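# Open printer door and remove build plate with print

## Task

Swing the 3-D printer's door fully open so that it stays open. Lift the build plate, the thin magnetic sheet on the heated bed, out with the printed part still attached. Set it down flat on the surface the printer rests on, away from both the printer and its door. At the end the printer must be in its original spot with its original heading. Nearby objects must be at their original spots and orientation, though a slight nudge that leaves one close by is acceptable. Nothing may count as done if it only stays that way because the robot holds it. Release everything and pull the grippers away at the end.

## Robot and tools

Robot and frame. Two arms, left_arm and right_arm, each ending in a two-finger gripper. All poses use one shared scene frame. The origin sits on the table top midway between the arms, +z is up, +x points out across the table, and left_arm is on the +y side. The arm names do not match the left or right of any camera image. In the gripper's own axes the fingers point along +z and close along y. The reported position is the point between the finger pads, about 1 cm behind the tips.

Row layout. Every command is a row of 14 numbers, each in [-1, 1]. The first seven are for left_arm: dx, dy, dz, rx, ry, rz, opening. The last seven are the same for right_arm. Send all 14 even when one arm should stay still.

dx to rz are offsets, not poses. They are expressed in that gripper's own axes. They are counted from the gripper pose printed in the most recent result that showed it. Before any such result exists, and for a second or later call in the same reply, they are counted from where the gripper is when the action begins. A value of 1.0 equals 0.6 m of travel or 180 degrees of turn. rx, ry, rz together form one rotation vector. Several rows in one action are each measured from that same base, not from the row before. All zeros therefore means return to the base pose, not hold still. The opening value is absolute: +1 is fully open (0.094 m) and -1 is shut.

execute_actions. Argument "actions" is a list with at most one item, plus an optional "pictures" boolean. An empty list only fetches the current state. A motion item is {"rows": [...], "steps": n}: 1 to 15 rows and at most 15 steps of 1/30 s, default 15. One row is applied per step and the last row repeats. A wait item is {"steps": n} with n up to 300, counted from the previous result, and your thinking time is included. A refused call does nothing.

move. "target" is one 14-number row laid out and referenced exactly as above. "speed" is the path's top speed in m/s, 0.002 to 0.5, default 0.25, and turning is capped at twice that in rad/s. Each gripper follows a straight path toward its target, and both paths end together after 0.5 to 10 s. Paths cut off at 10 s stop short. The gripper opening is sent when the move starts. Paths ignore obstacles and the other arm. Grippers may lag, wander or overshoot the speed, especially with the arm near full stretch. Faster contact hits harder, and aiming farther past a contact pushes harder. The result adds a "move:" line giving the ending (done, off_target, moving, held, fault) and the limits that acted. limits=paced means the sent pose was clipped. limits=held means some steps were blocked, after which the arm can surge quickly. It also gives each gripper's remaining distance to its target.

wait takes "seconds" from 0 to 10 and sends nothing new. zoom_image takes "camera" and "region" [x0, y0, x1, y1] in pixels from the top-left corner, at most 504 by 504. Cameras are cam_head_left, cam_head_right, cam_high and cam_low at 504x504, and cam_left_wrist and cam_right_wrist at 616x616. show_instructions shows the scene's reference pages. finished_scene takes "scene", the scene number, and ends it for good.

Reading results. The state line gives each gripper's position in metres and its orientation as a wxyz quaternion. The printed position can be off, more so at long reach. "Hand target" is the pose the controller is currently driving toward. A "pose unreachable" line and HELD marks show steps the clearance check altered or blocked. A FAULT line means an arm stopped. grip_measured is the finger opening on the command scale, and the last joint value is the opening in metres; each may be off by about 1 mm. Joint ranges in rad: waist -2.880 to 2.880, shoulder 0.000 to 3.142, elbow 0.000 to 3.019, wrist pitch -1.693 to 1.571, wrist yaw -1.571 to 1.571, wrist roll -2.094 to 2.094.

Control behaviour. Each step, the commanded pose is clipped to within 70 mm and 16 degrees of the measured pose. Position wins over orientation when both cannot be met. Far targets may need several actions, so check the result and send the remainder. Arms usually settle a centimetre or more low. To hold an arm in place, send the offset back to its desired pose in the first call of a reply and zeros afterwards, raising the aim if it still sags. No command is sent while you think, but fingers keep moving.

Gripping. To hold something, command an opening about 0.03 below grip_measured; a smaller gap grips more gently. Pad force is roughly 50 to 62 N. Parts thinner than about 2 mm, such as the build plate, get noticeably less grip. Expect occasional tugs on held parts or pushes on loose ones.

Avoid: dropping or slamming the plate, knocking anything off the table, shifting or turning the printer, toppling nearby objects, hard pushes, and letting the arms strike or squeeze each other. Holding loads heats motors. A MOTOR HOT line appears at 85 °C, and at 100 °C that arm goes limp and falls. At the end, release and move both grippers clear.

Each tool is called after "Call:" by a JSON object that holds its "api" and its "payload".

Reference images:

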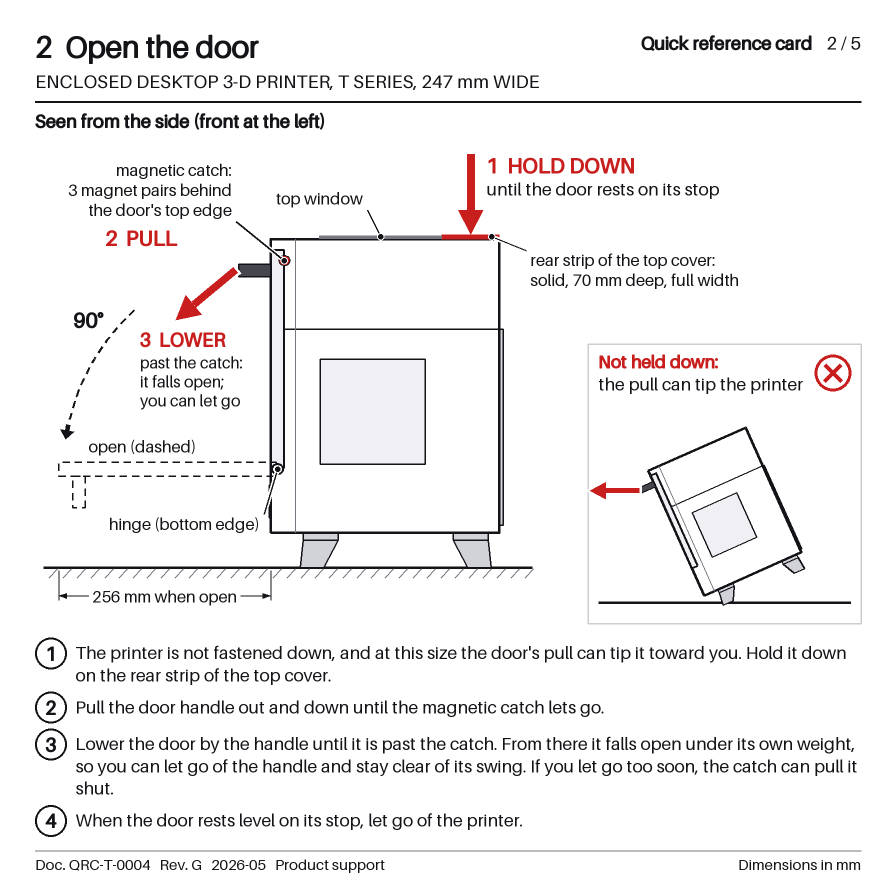

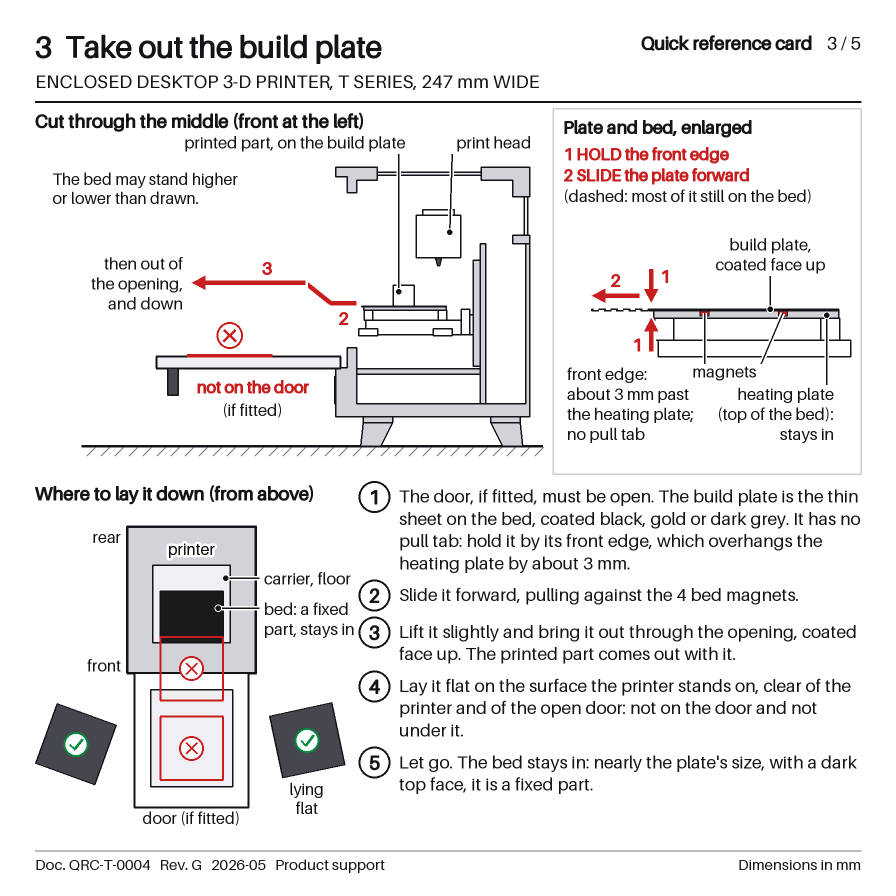

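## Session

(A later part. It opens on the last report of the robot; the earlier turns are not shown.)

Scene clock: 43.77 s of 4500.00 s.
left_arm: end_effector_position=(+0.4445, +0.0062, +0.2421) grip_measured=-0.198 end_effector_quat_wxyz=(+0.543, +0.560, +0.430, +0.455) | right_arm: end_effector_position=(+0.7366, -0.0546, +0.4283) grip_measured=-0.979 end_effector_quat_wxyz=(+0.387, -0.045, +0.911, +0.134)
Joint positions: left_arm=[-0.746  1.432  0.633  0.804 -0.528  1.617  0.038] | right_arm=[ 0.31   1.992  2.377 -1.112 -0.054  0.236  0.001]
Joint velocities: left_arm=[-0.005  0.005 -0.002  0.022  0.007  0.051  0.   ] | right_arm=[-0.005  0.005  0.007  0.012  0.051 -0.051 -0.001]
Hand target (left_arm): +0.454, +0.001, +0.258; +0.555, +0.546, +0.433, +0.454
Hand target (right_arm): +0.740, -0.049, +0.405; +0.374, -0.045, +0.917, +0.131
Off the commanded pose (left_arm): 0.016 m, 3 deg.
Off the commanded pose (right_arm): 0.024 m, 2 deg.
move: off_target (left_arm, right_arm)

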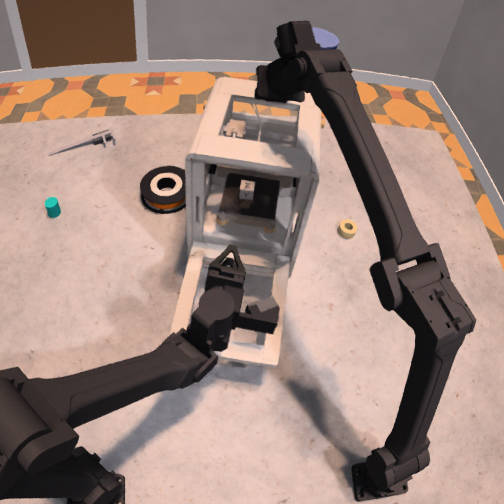

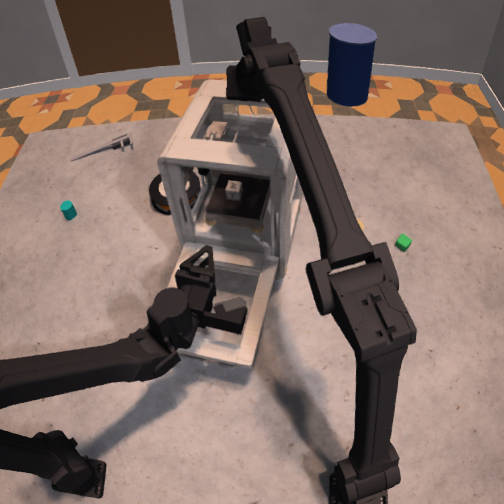

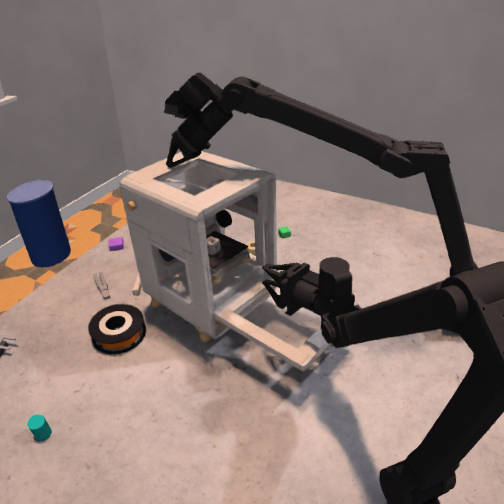

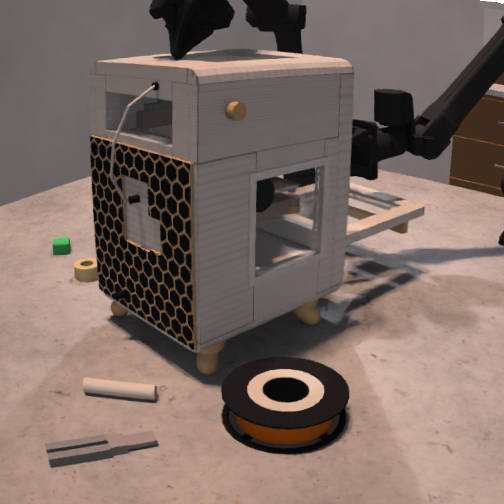

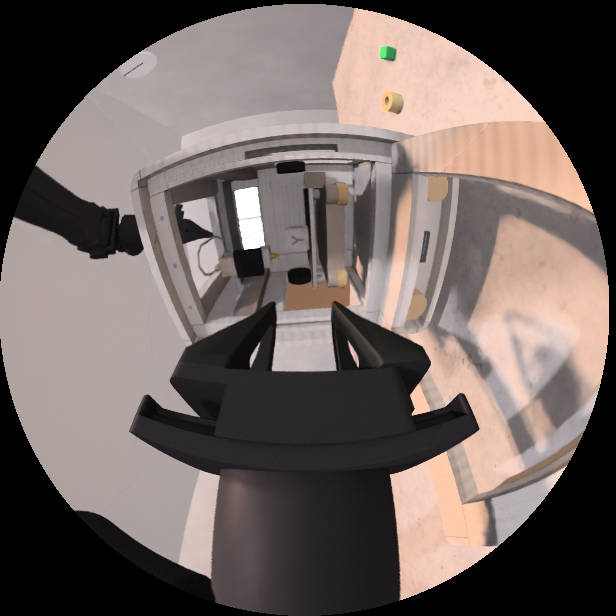

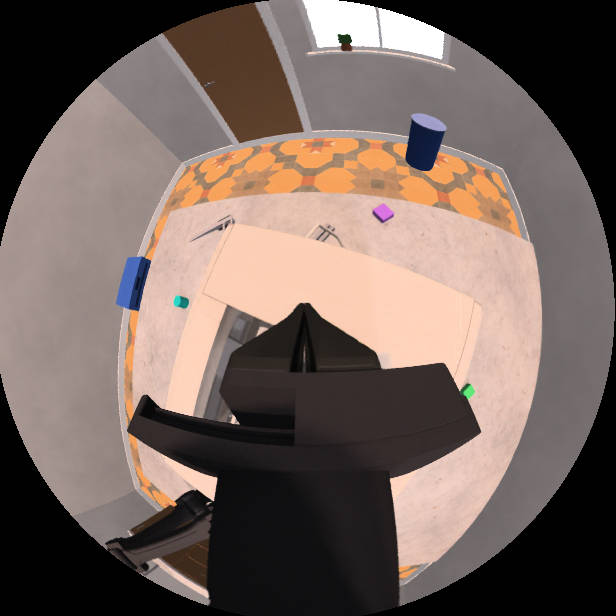

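Call:
{"api": "move", "payload": {"target": [0.0,0.02,0.18,0,0.03,0,-0.4,0.02,0,0.03,0,0.01,0,-1], "speed": 0.1}}

Scene clock: 45.80 s of 4500.00 s.
left_arm: end_effector_position=(+0.5359, -0.0162, +0.2394) grip_measured=-0.398 end_effector_quat_wxyz=(+0.518, +0.547, +0.453, +0.476) | right_arm: end_effector_position=(+0.7362, -0.0545, +0.4291) grip_measured=-0.979 end_effector_quat_wxyz=(+0.388, -0.045, +0.911, +0.135)
Joint positions: left_arm=[-0.674  1.64   0.886  0.742 -0.538  1.615  0.028] | right_arm=[ 0.31   1.991  2.377 -1.112 -0.055  0.236  0.001]
Joint velocities: left_arm=[ 0.005  0.005 -0.007 -0.022 -0.037  0.081 -0.002] | right_arm=[-0.005 -0.005 -0.022 -0.007  0.007 -0.022  0.   ]
Hand target (left_arm): +0.549, -0.018, +0.253; +0.522, +0.538, +0.454, +0.482
Hand target (right_arm): +0.740, -0.049, +0.408; +0.373, -0.047, +0.917, +0.134
Off the commanded pose (left_arm): 0.021 m, 1 deg.
Off the commanded pose (right_arm): 0.023 m, 2 deg.
move: off_target (left_arm, right_arm)

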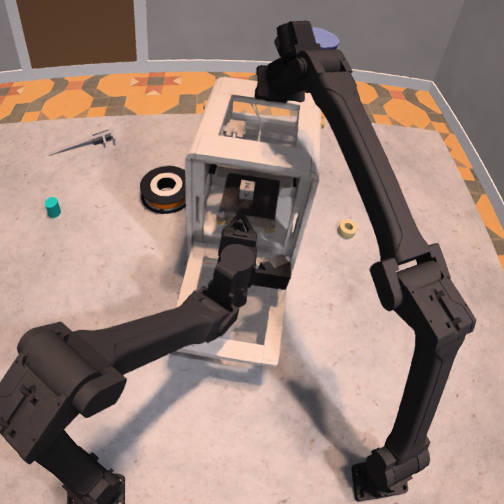

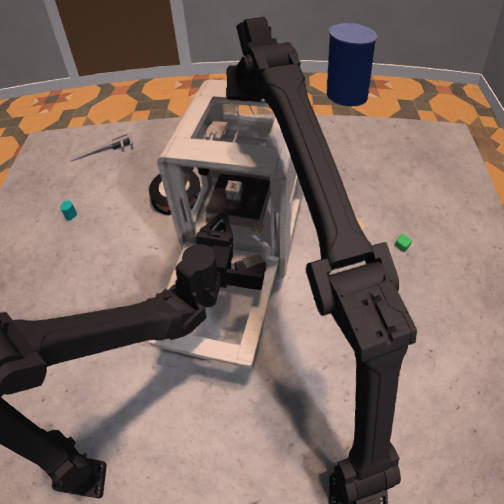

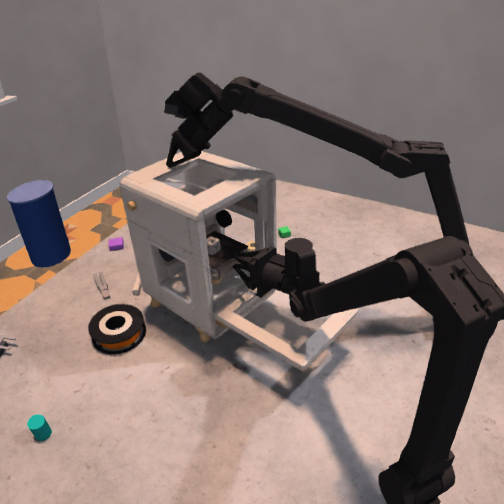

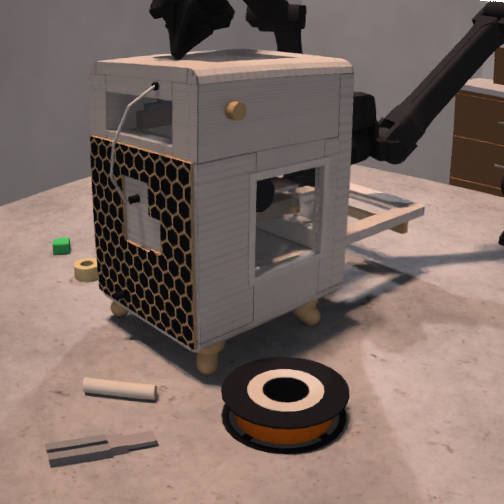

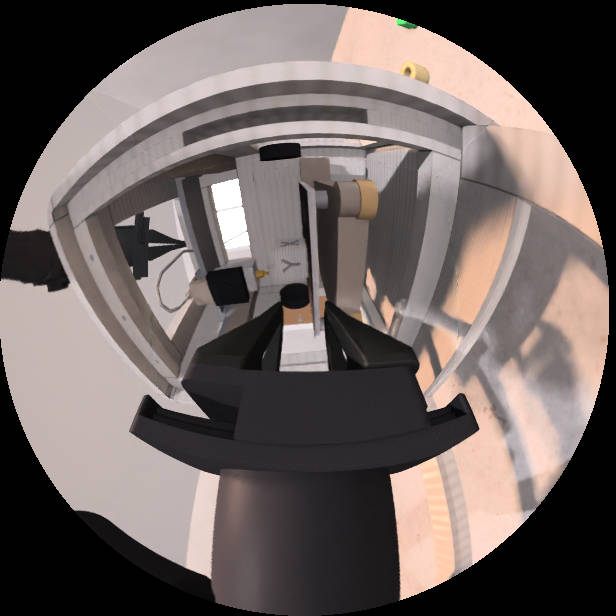

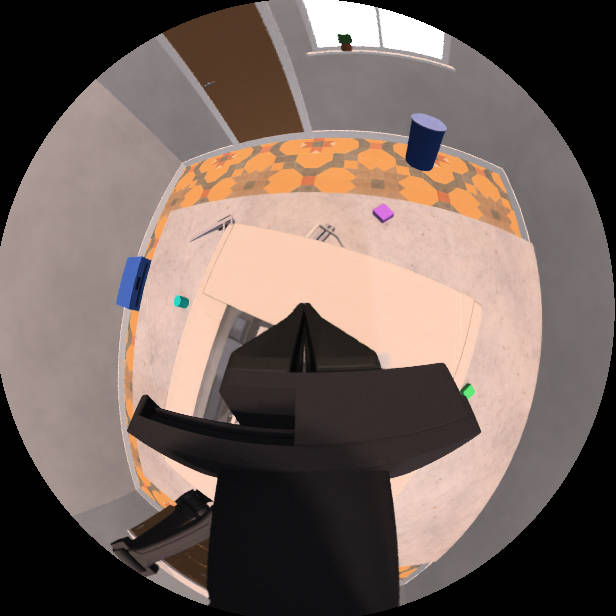

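Call:
{"api": "move", "payload": {"target": [-0.04,0.026,0.06,0,0,0,-0.4,0.02,0,0.03,0,0.01,0,-1], "speed": 0.03}}

Call:
{"api": "zoom_image", "payload": {"camera": "cam_left_wrist", "region": [200,180,420,400]}}

Scene clock: 50.13 s of 4500.00 s.
left_arm: end_effector_position=(+0.5590, -0.0340, +0.2397) grip_measured=-0.398 end_effector_quat_wxyz=(+0.509, +0.554, +0.456, +0.475) | right_arm: end_effector_position=(+0.7362, -0.0545, +0.4291) grip_measured=-0.979 end_effector_quat_wxyz=(+0.388, -0.045, +0.911, +0.135)
Joint positions: left_arm=[-0.674  1.693  0.978  0.681 -0.542  1.615  0.028] | right_arm=[ 0.31   1.991  2.377 -1.112 -0.055  0.236  0.001]
Joint velocities: left_arm=[-0.005  0.005 -0.012 -0.002 -0.022 -0.051 -0.001] | right_arm=[-0.015 -0.005 -0.002 -0.007 -0.037  0.022 -0.   ]
Hand target (left_arm): +0.567, -0.045, +0.253; +0.518, +0.547, +0.453, +0.476
Hand target (right_arm): +0.740, -0.049, +0.408; +0.374, -0.047, +0.917, +0.134
Off the commanded pose (left_arm): 0.020 m, 1 deg.
Off the commanded pose (right_arm): 0.022 m, 2 deg.
move: off_target (left_arm, right_arm)

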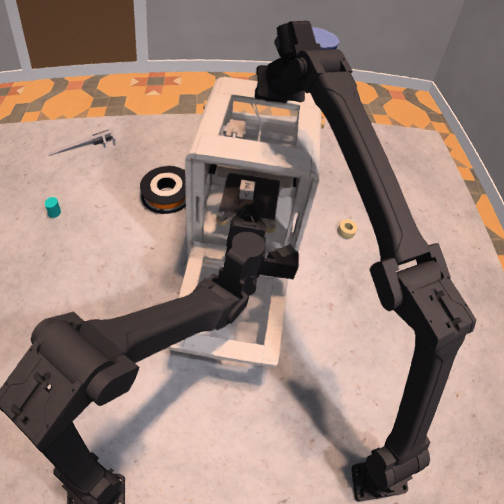

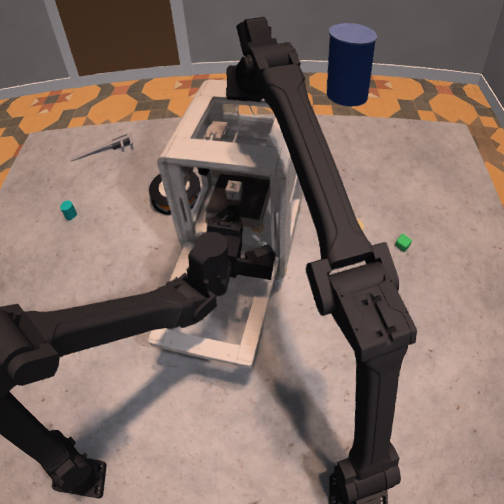

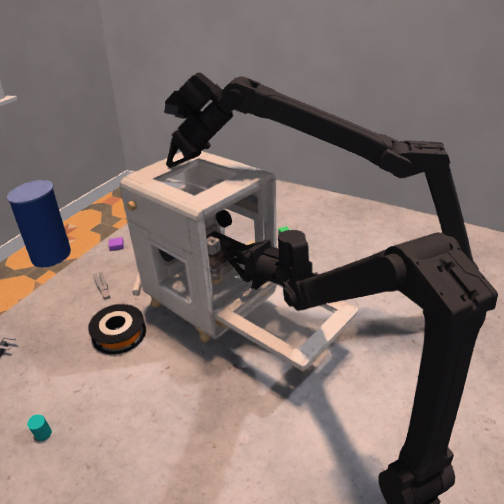

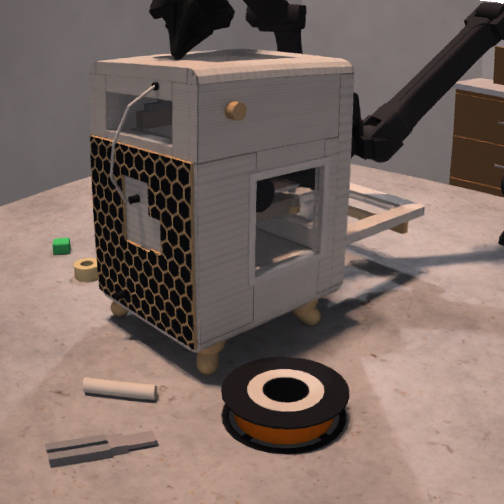

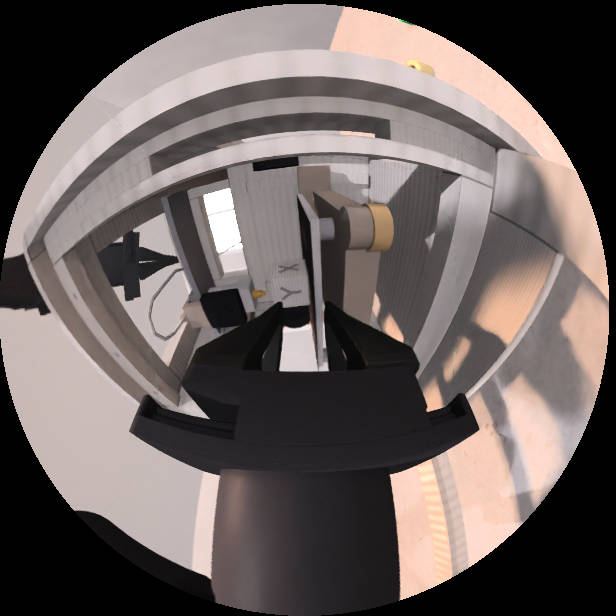

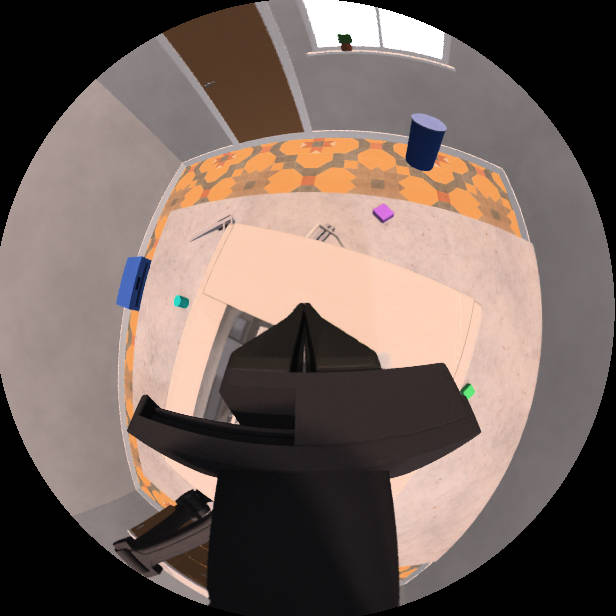

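Region (200, 180, 420, 400) of cam_left_wrist's 616x616 image, scaled by 2.291, with more detail than that image has.

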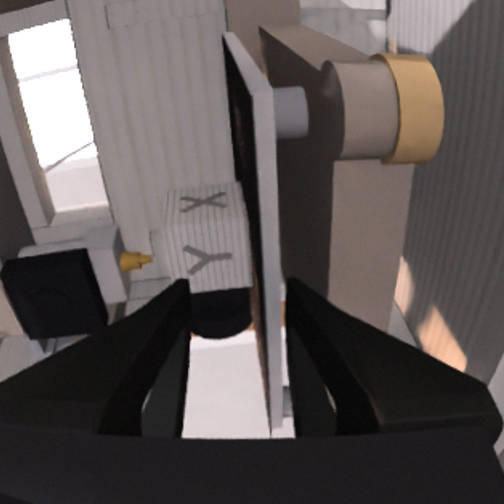

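Call:
{"api": "move", "payload": {"target": [0,0.024,0.06,-0.01,0,0,-0.56,0.02,0,0.03,0,0.01,0,-1], "speed": 0.02}}

Call:
{"api": "zoom_image", "payload": {"camera": "cam_left_wrist", "region": [200,180,420,400]}}

Scene clock: 52.77 s of 4500.00 s.
left_arm: end_effector_position=(+0.5788, -0.0379, +0.2361) grip_measured=-0.558 end_effector_quat_wxyz=(+0.511, +0.558, +0.450, +0.474) | right_arm: end_effector_position=(+0.7362, -0.0545, +0.4291) grip_measured=-0.979 end_effector_quat_wxyz=(+0.388, -0.045, +0.911, +0.135)
Joint positions: left_arm=[-0.653  1.737  1.026  0.678 -0.509  1.624  0.021] | right_arm=[ 0.31   1.991  2.377 -1.112 -0.055  0.236  0.001]
Joint velocities: left_arm=[-0.005 -0.005  0.007  0.002 -0.022 -0.007 -0.   ] | right_arm=[-0.005  0.005 -0.022  0.017 -0.051 -0.051  0.001]
Hand target (left_arm): +0.594, -0.039, +0.253; +0.518, +0.546, +0.448, +0.483
Hand target (right_arm): +0.740, -0.049, +0.408; +0.373, -0.047, +0.917, +0.134
Off the commanded pose (left_arm): 0.023 m, 2 deg.
Off the commanded pose (right_arm): 0.022 m, 2 deg.
move: off_target (left_arm, right_arm)

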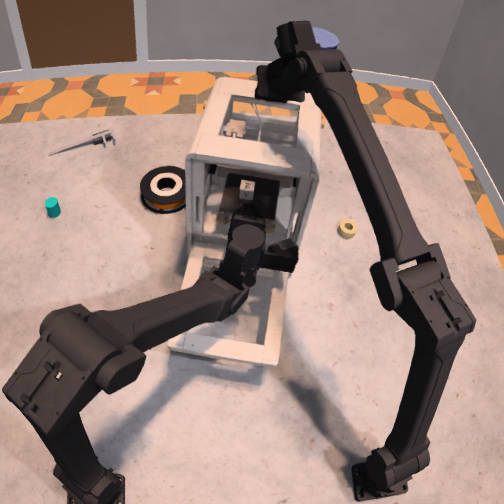

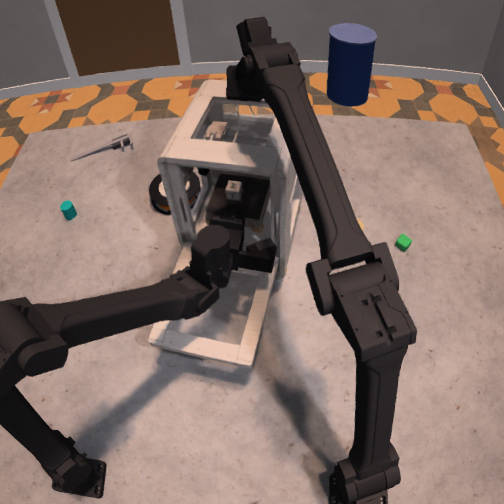

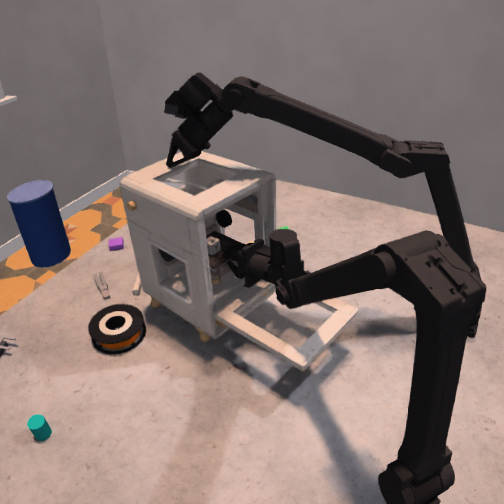

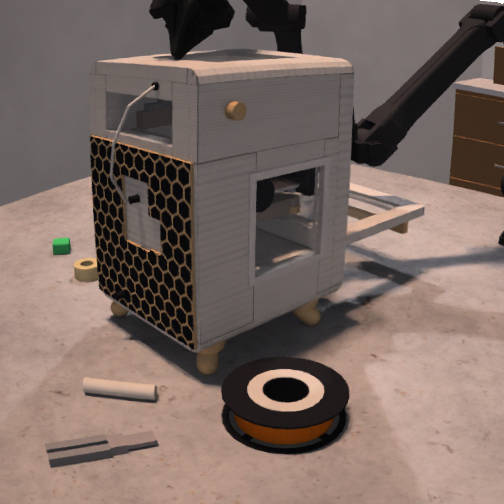

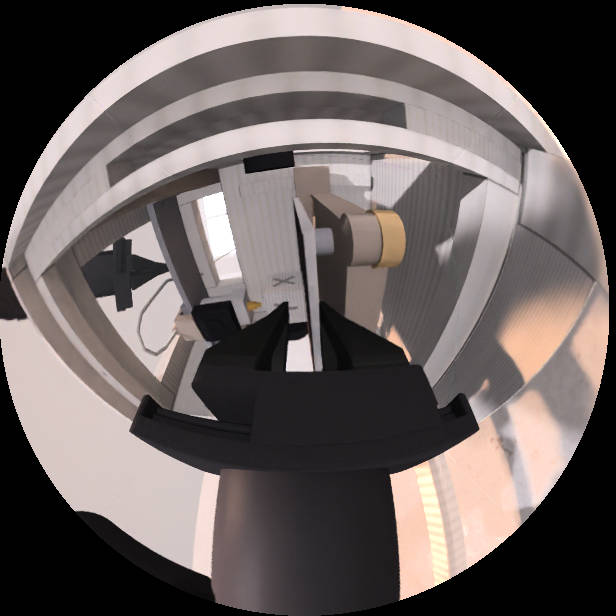

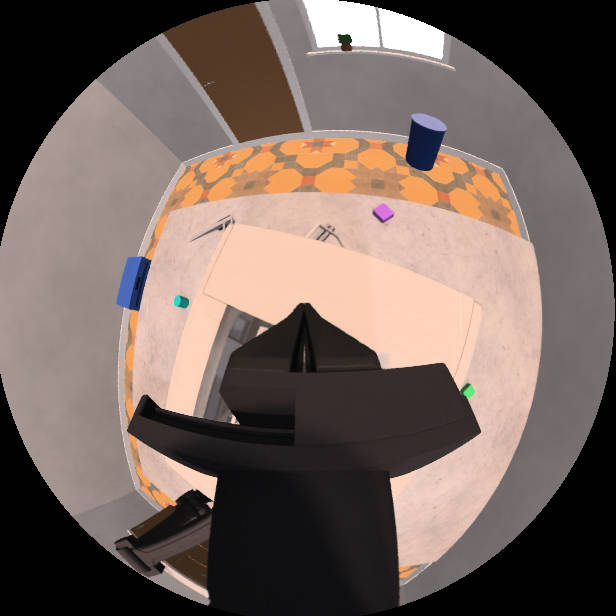

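Region (200, 180, 420, 400) of cam_left_wrist's 616x616 image, scaled by 2.291, with more detail than that image has.

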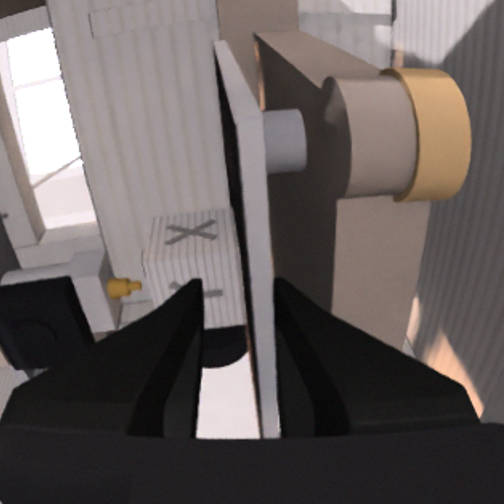

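Call:
{"api": "move", "payload": {"target": [0,0.015,0.04,-0.01,0,0,-0.56,0.02,0,0.03,0,0.01,0,-1], "speed": 0.02}}

Call:
{"api": "move", "payload": {"target": [0,0.01,0.02,0,0,0,-1,0.02,0,0.03,0,0.01,0,-1], "speed": 0.02}}

Call:
{"api": "move", "payload": {"target": [0,0.0,-0.05,0,0,0,-1,0.04,0,0.05,0,0.01,0,-1], "speed": 0.02}}

Call:
{"api": "zoom_image", "payload": {"camera": "cam_left_wrist", "region": [200,180,420,400]}}

Scene clock: 55.10 s of 4500.00 s.
left_arm: end_effector_position=(+0.5859, -0.0421, +0.2338) grip_measured=-0.558 end_effector_quat_wxyz=(+0.514, +0.562, +0.445, +0.471) | right_arm: end_effector_position=(+0.7362, -0.0545, +0.4291) grip_measured=-0.979 end_effector_quat_wxyz=(+0.388, -0.045, +0.911, +0.135)
Joint positions: left_arm=[-0.647  1.756  1.046  0.679 -0.488  1.628  0.021] | right_arm=[ 0.31   1.991  2.377 -1.112 -0.055  0.236  0.001]
Joint velocities: left_arm=[ 0.005  0.005 -0.012 -0.002  0.037  0.007 -0.   ] | right_arm=[ 0.015  0.005  0.007 -0.012 -0.037 -0.007 -0.001]
Hand target (left_arm): +0.602, -0.041, +0.244; +0.520, +0.550, +0.443, +0.481
Hand target (right_arm): +0.740, -0.049, +0.408; +0.373, -0.047, +0.917, +0.134
Off the commanded pose (left_arm): 0.020 m, 2 deg.
Off the commanded pose (right_arm): 0.022 m, 2 deg.
move: off_target (left_arm, right_arm)

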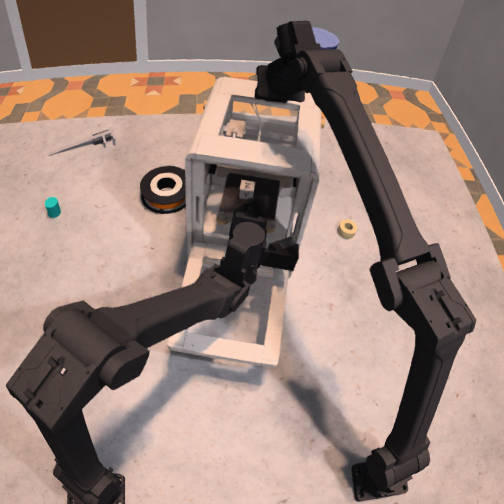

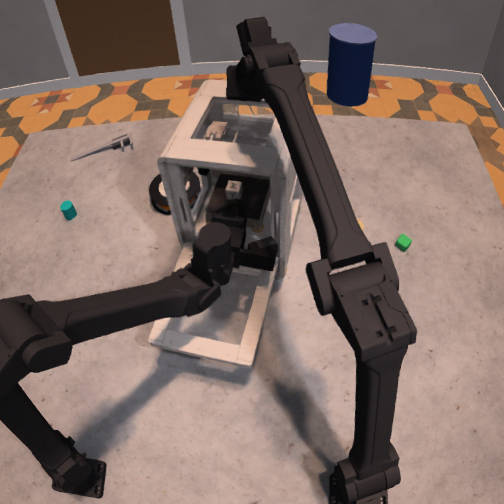

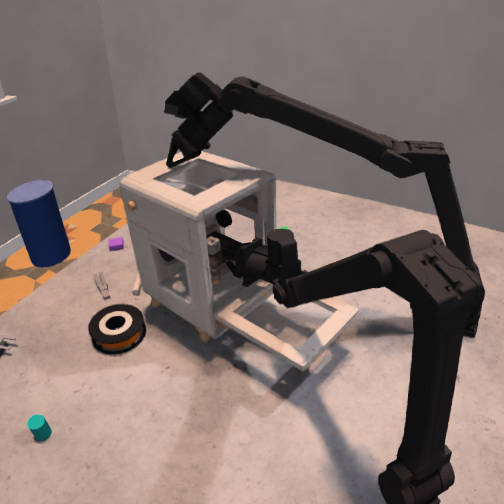

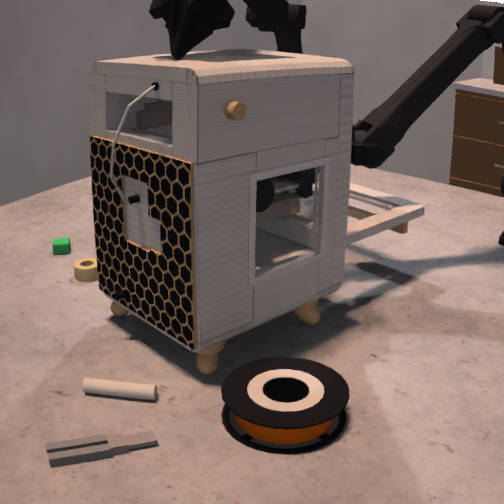

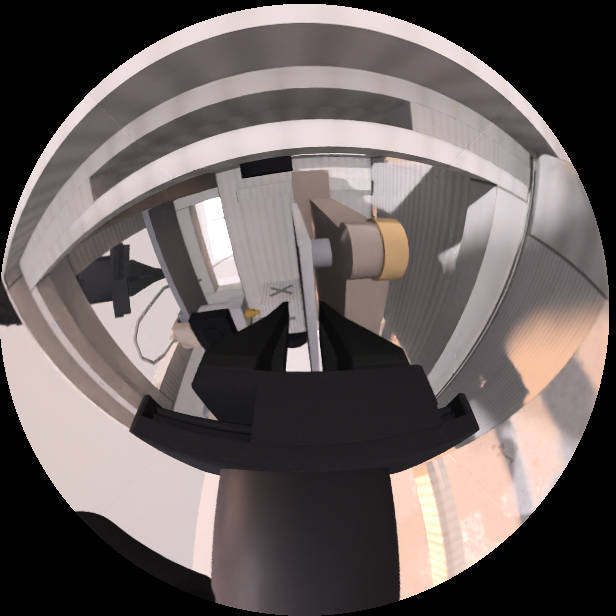

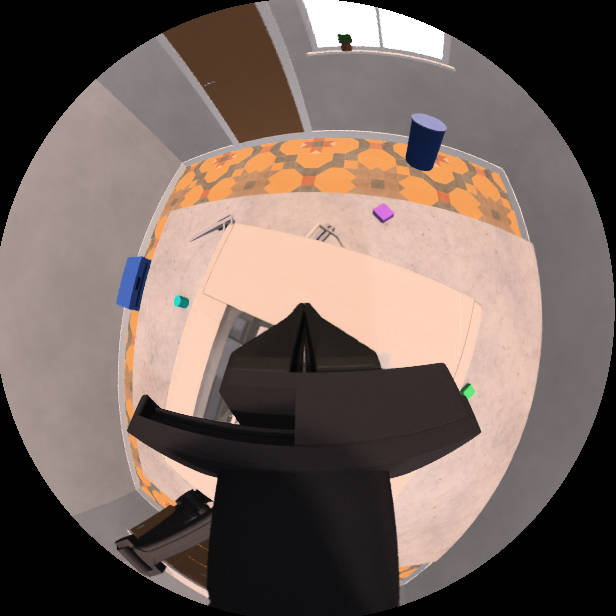

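Scene clock: 56.40 s of 4500.00 s.
left_arm: end_effector_position=(+0.5857, -0.0424, +0.2305) grip_measured=-0.867 end_effector_quat_wxyz=(+0.527, +0.551, +0.460, +0.455) | right_arm: end_effector_position=(+0.7362, -0.0544, +0.4291) grip_measured=-0.979 end_effector_quat_wxyz=(+0.388, -0.045, +0.911, +0.135)
Joint positions: left_arm=[-0.646  1.76   1.042  0.683 -0.484  1.572  0.006] | right_arm=[ 0.31   1.991  2.377 -1.112 -0.056  0.236  0.001]
Joint velocities: left_arm=[-0.005 -0.005  0.007 -0.022 -0.022  0.007 -0.001] | right_arm=[ 0.005 -0.005  0.027 -0.002 -0.022  0.022  0.001]
Hand target (left_arm): +0.597, -0.044, +0.239; +0.514, +0.562, +0.445, +0.471
Hand target (right_arm): +0.740, -0.049, +0.408; +0.373, -0.047, +0.917, +0.134
Off the commanded pose (left_arm): 0.015 m, 3 deg.
Off the commanded pose (right_arm): 0.022 m, 2 deg.
move: off_target (left_arm, right_arm)

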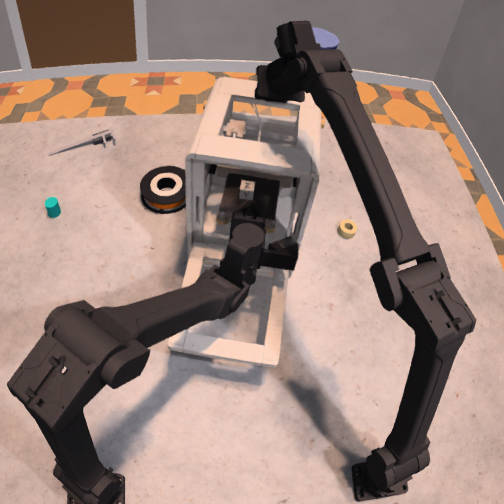

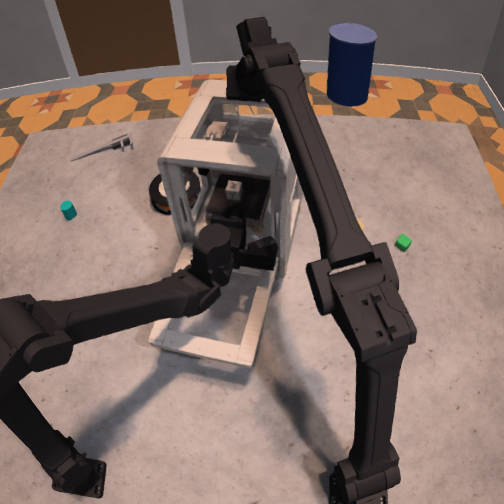

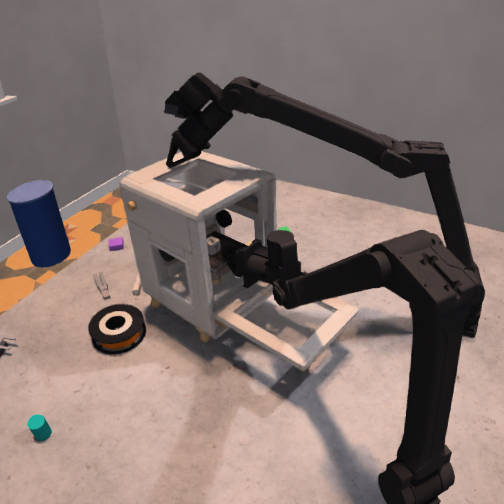

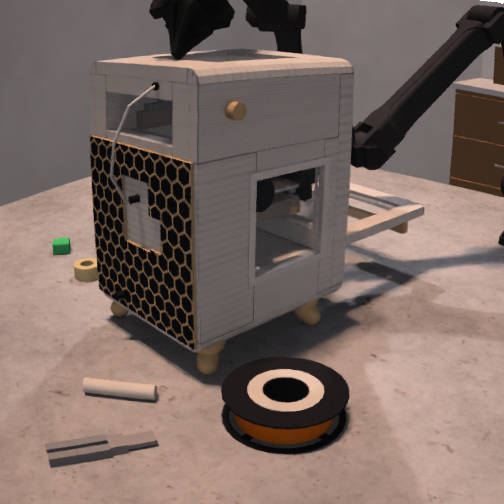

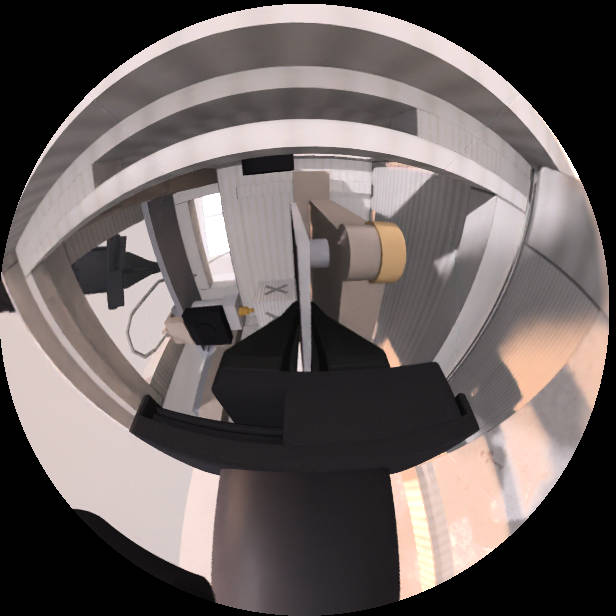

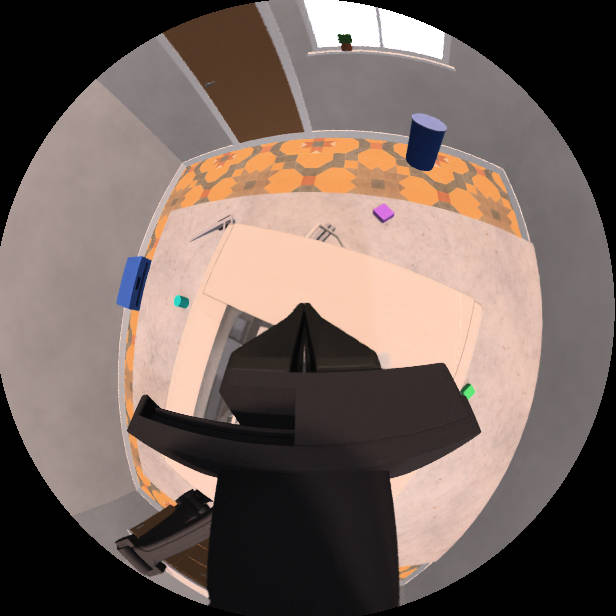

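Scene clock: 58.53 s of 4500.00 s.
left_arm: end_effector_position=(+0.5810, -0.0394, +0.2290) grip_measured=-0.880 end_effector_quat_wxyz=(+0.536, +0.543, +0.465, +0.449) | right_arm: end_effector_position=(+0.7339, -0.0532, +0.4279) grip_measured=-0.979 end_effector_quat_wxyz=(+0.397, -0.046, +0.906, +0.138)
Joint positions: left_arm=[-0.646  1.755  1.022  0.708 -0.481  1.547  0.006] | right_arm=[ 0.313  1.962  2.316 -1.059 -0.056  0.236  0.001]
Joint velocities: left_arm=[-0.015 -0.024  0.002  0.007  0.022 -0.022 -0.003] | right_arm=[ 0.005 -0.005 -0.007  0.022 -0.022 -0.007 -0.   ]
Hand target (left_arm): +0.558, -0.037, +0.231; +0.527, +0.551, +0.460, +0.455
Hand target (right_arm): +0.739, -0.046, +0.392; +0.373, -0.047, +0.917, +0.134
Off the commanded pose (left_arm): 0.025 m, 2 deg.
Off the commanded pose (right_arm): 0.037 m, 3 deg.
move: off_target (left_arm, right_arm)

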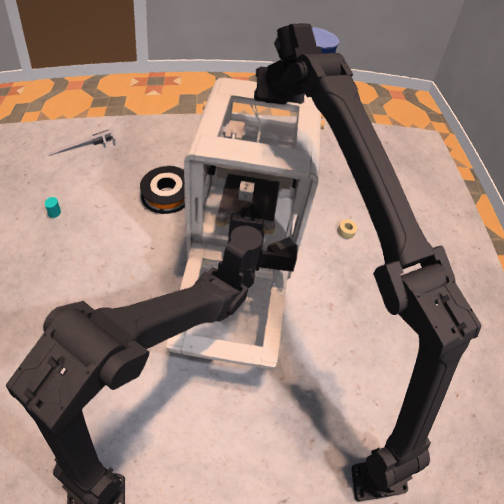

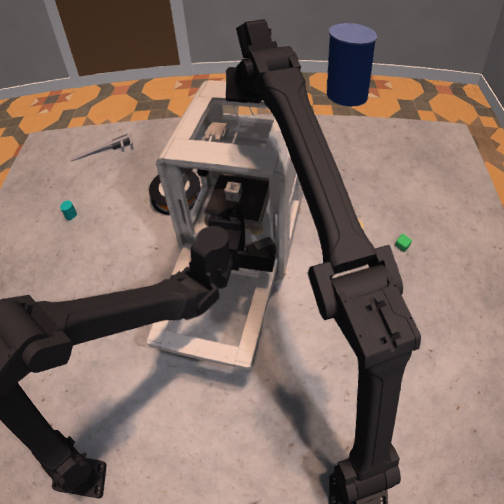

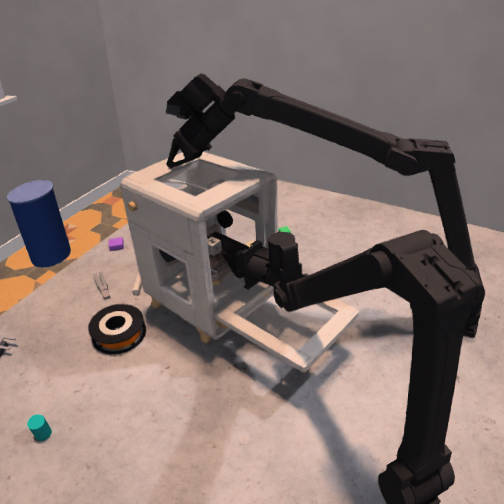

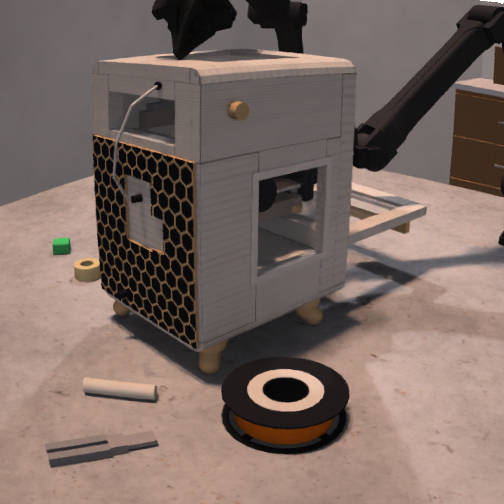

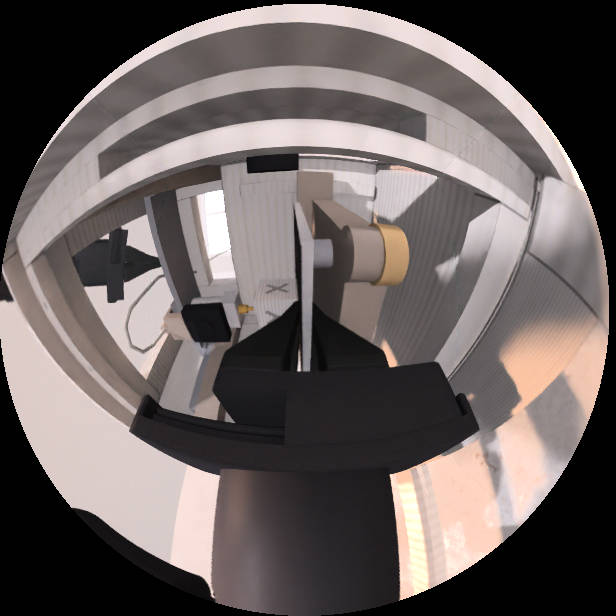

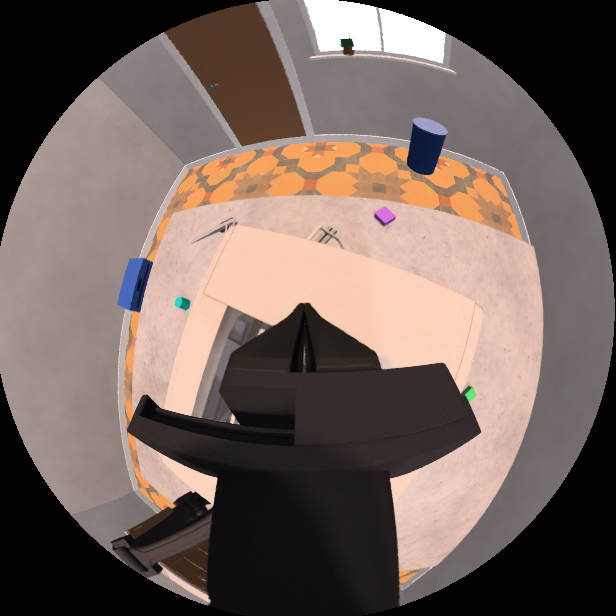

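Region (200, 180, 420, 400) of cam_left_wrist's 616x616 image, scaled by 2.291, with more detail than that image has.

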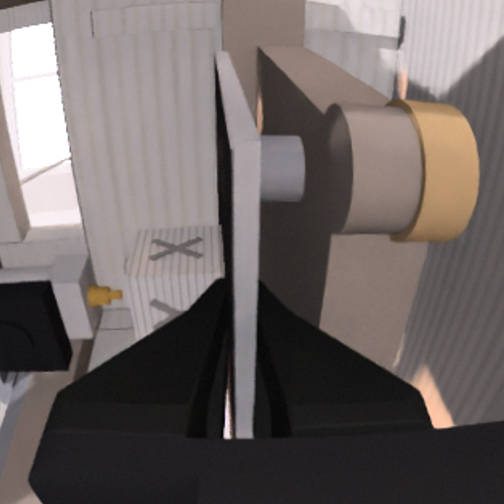

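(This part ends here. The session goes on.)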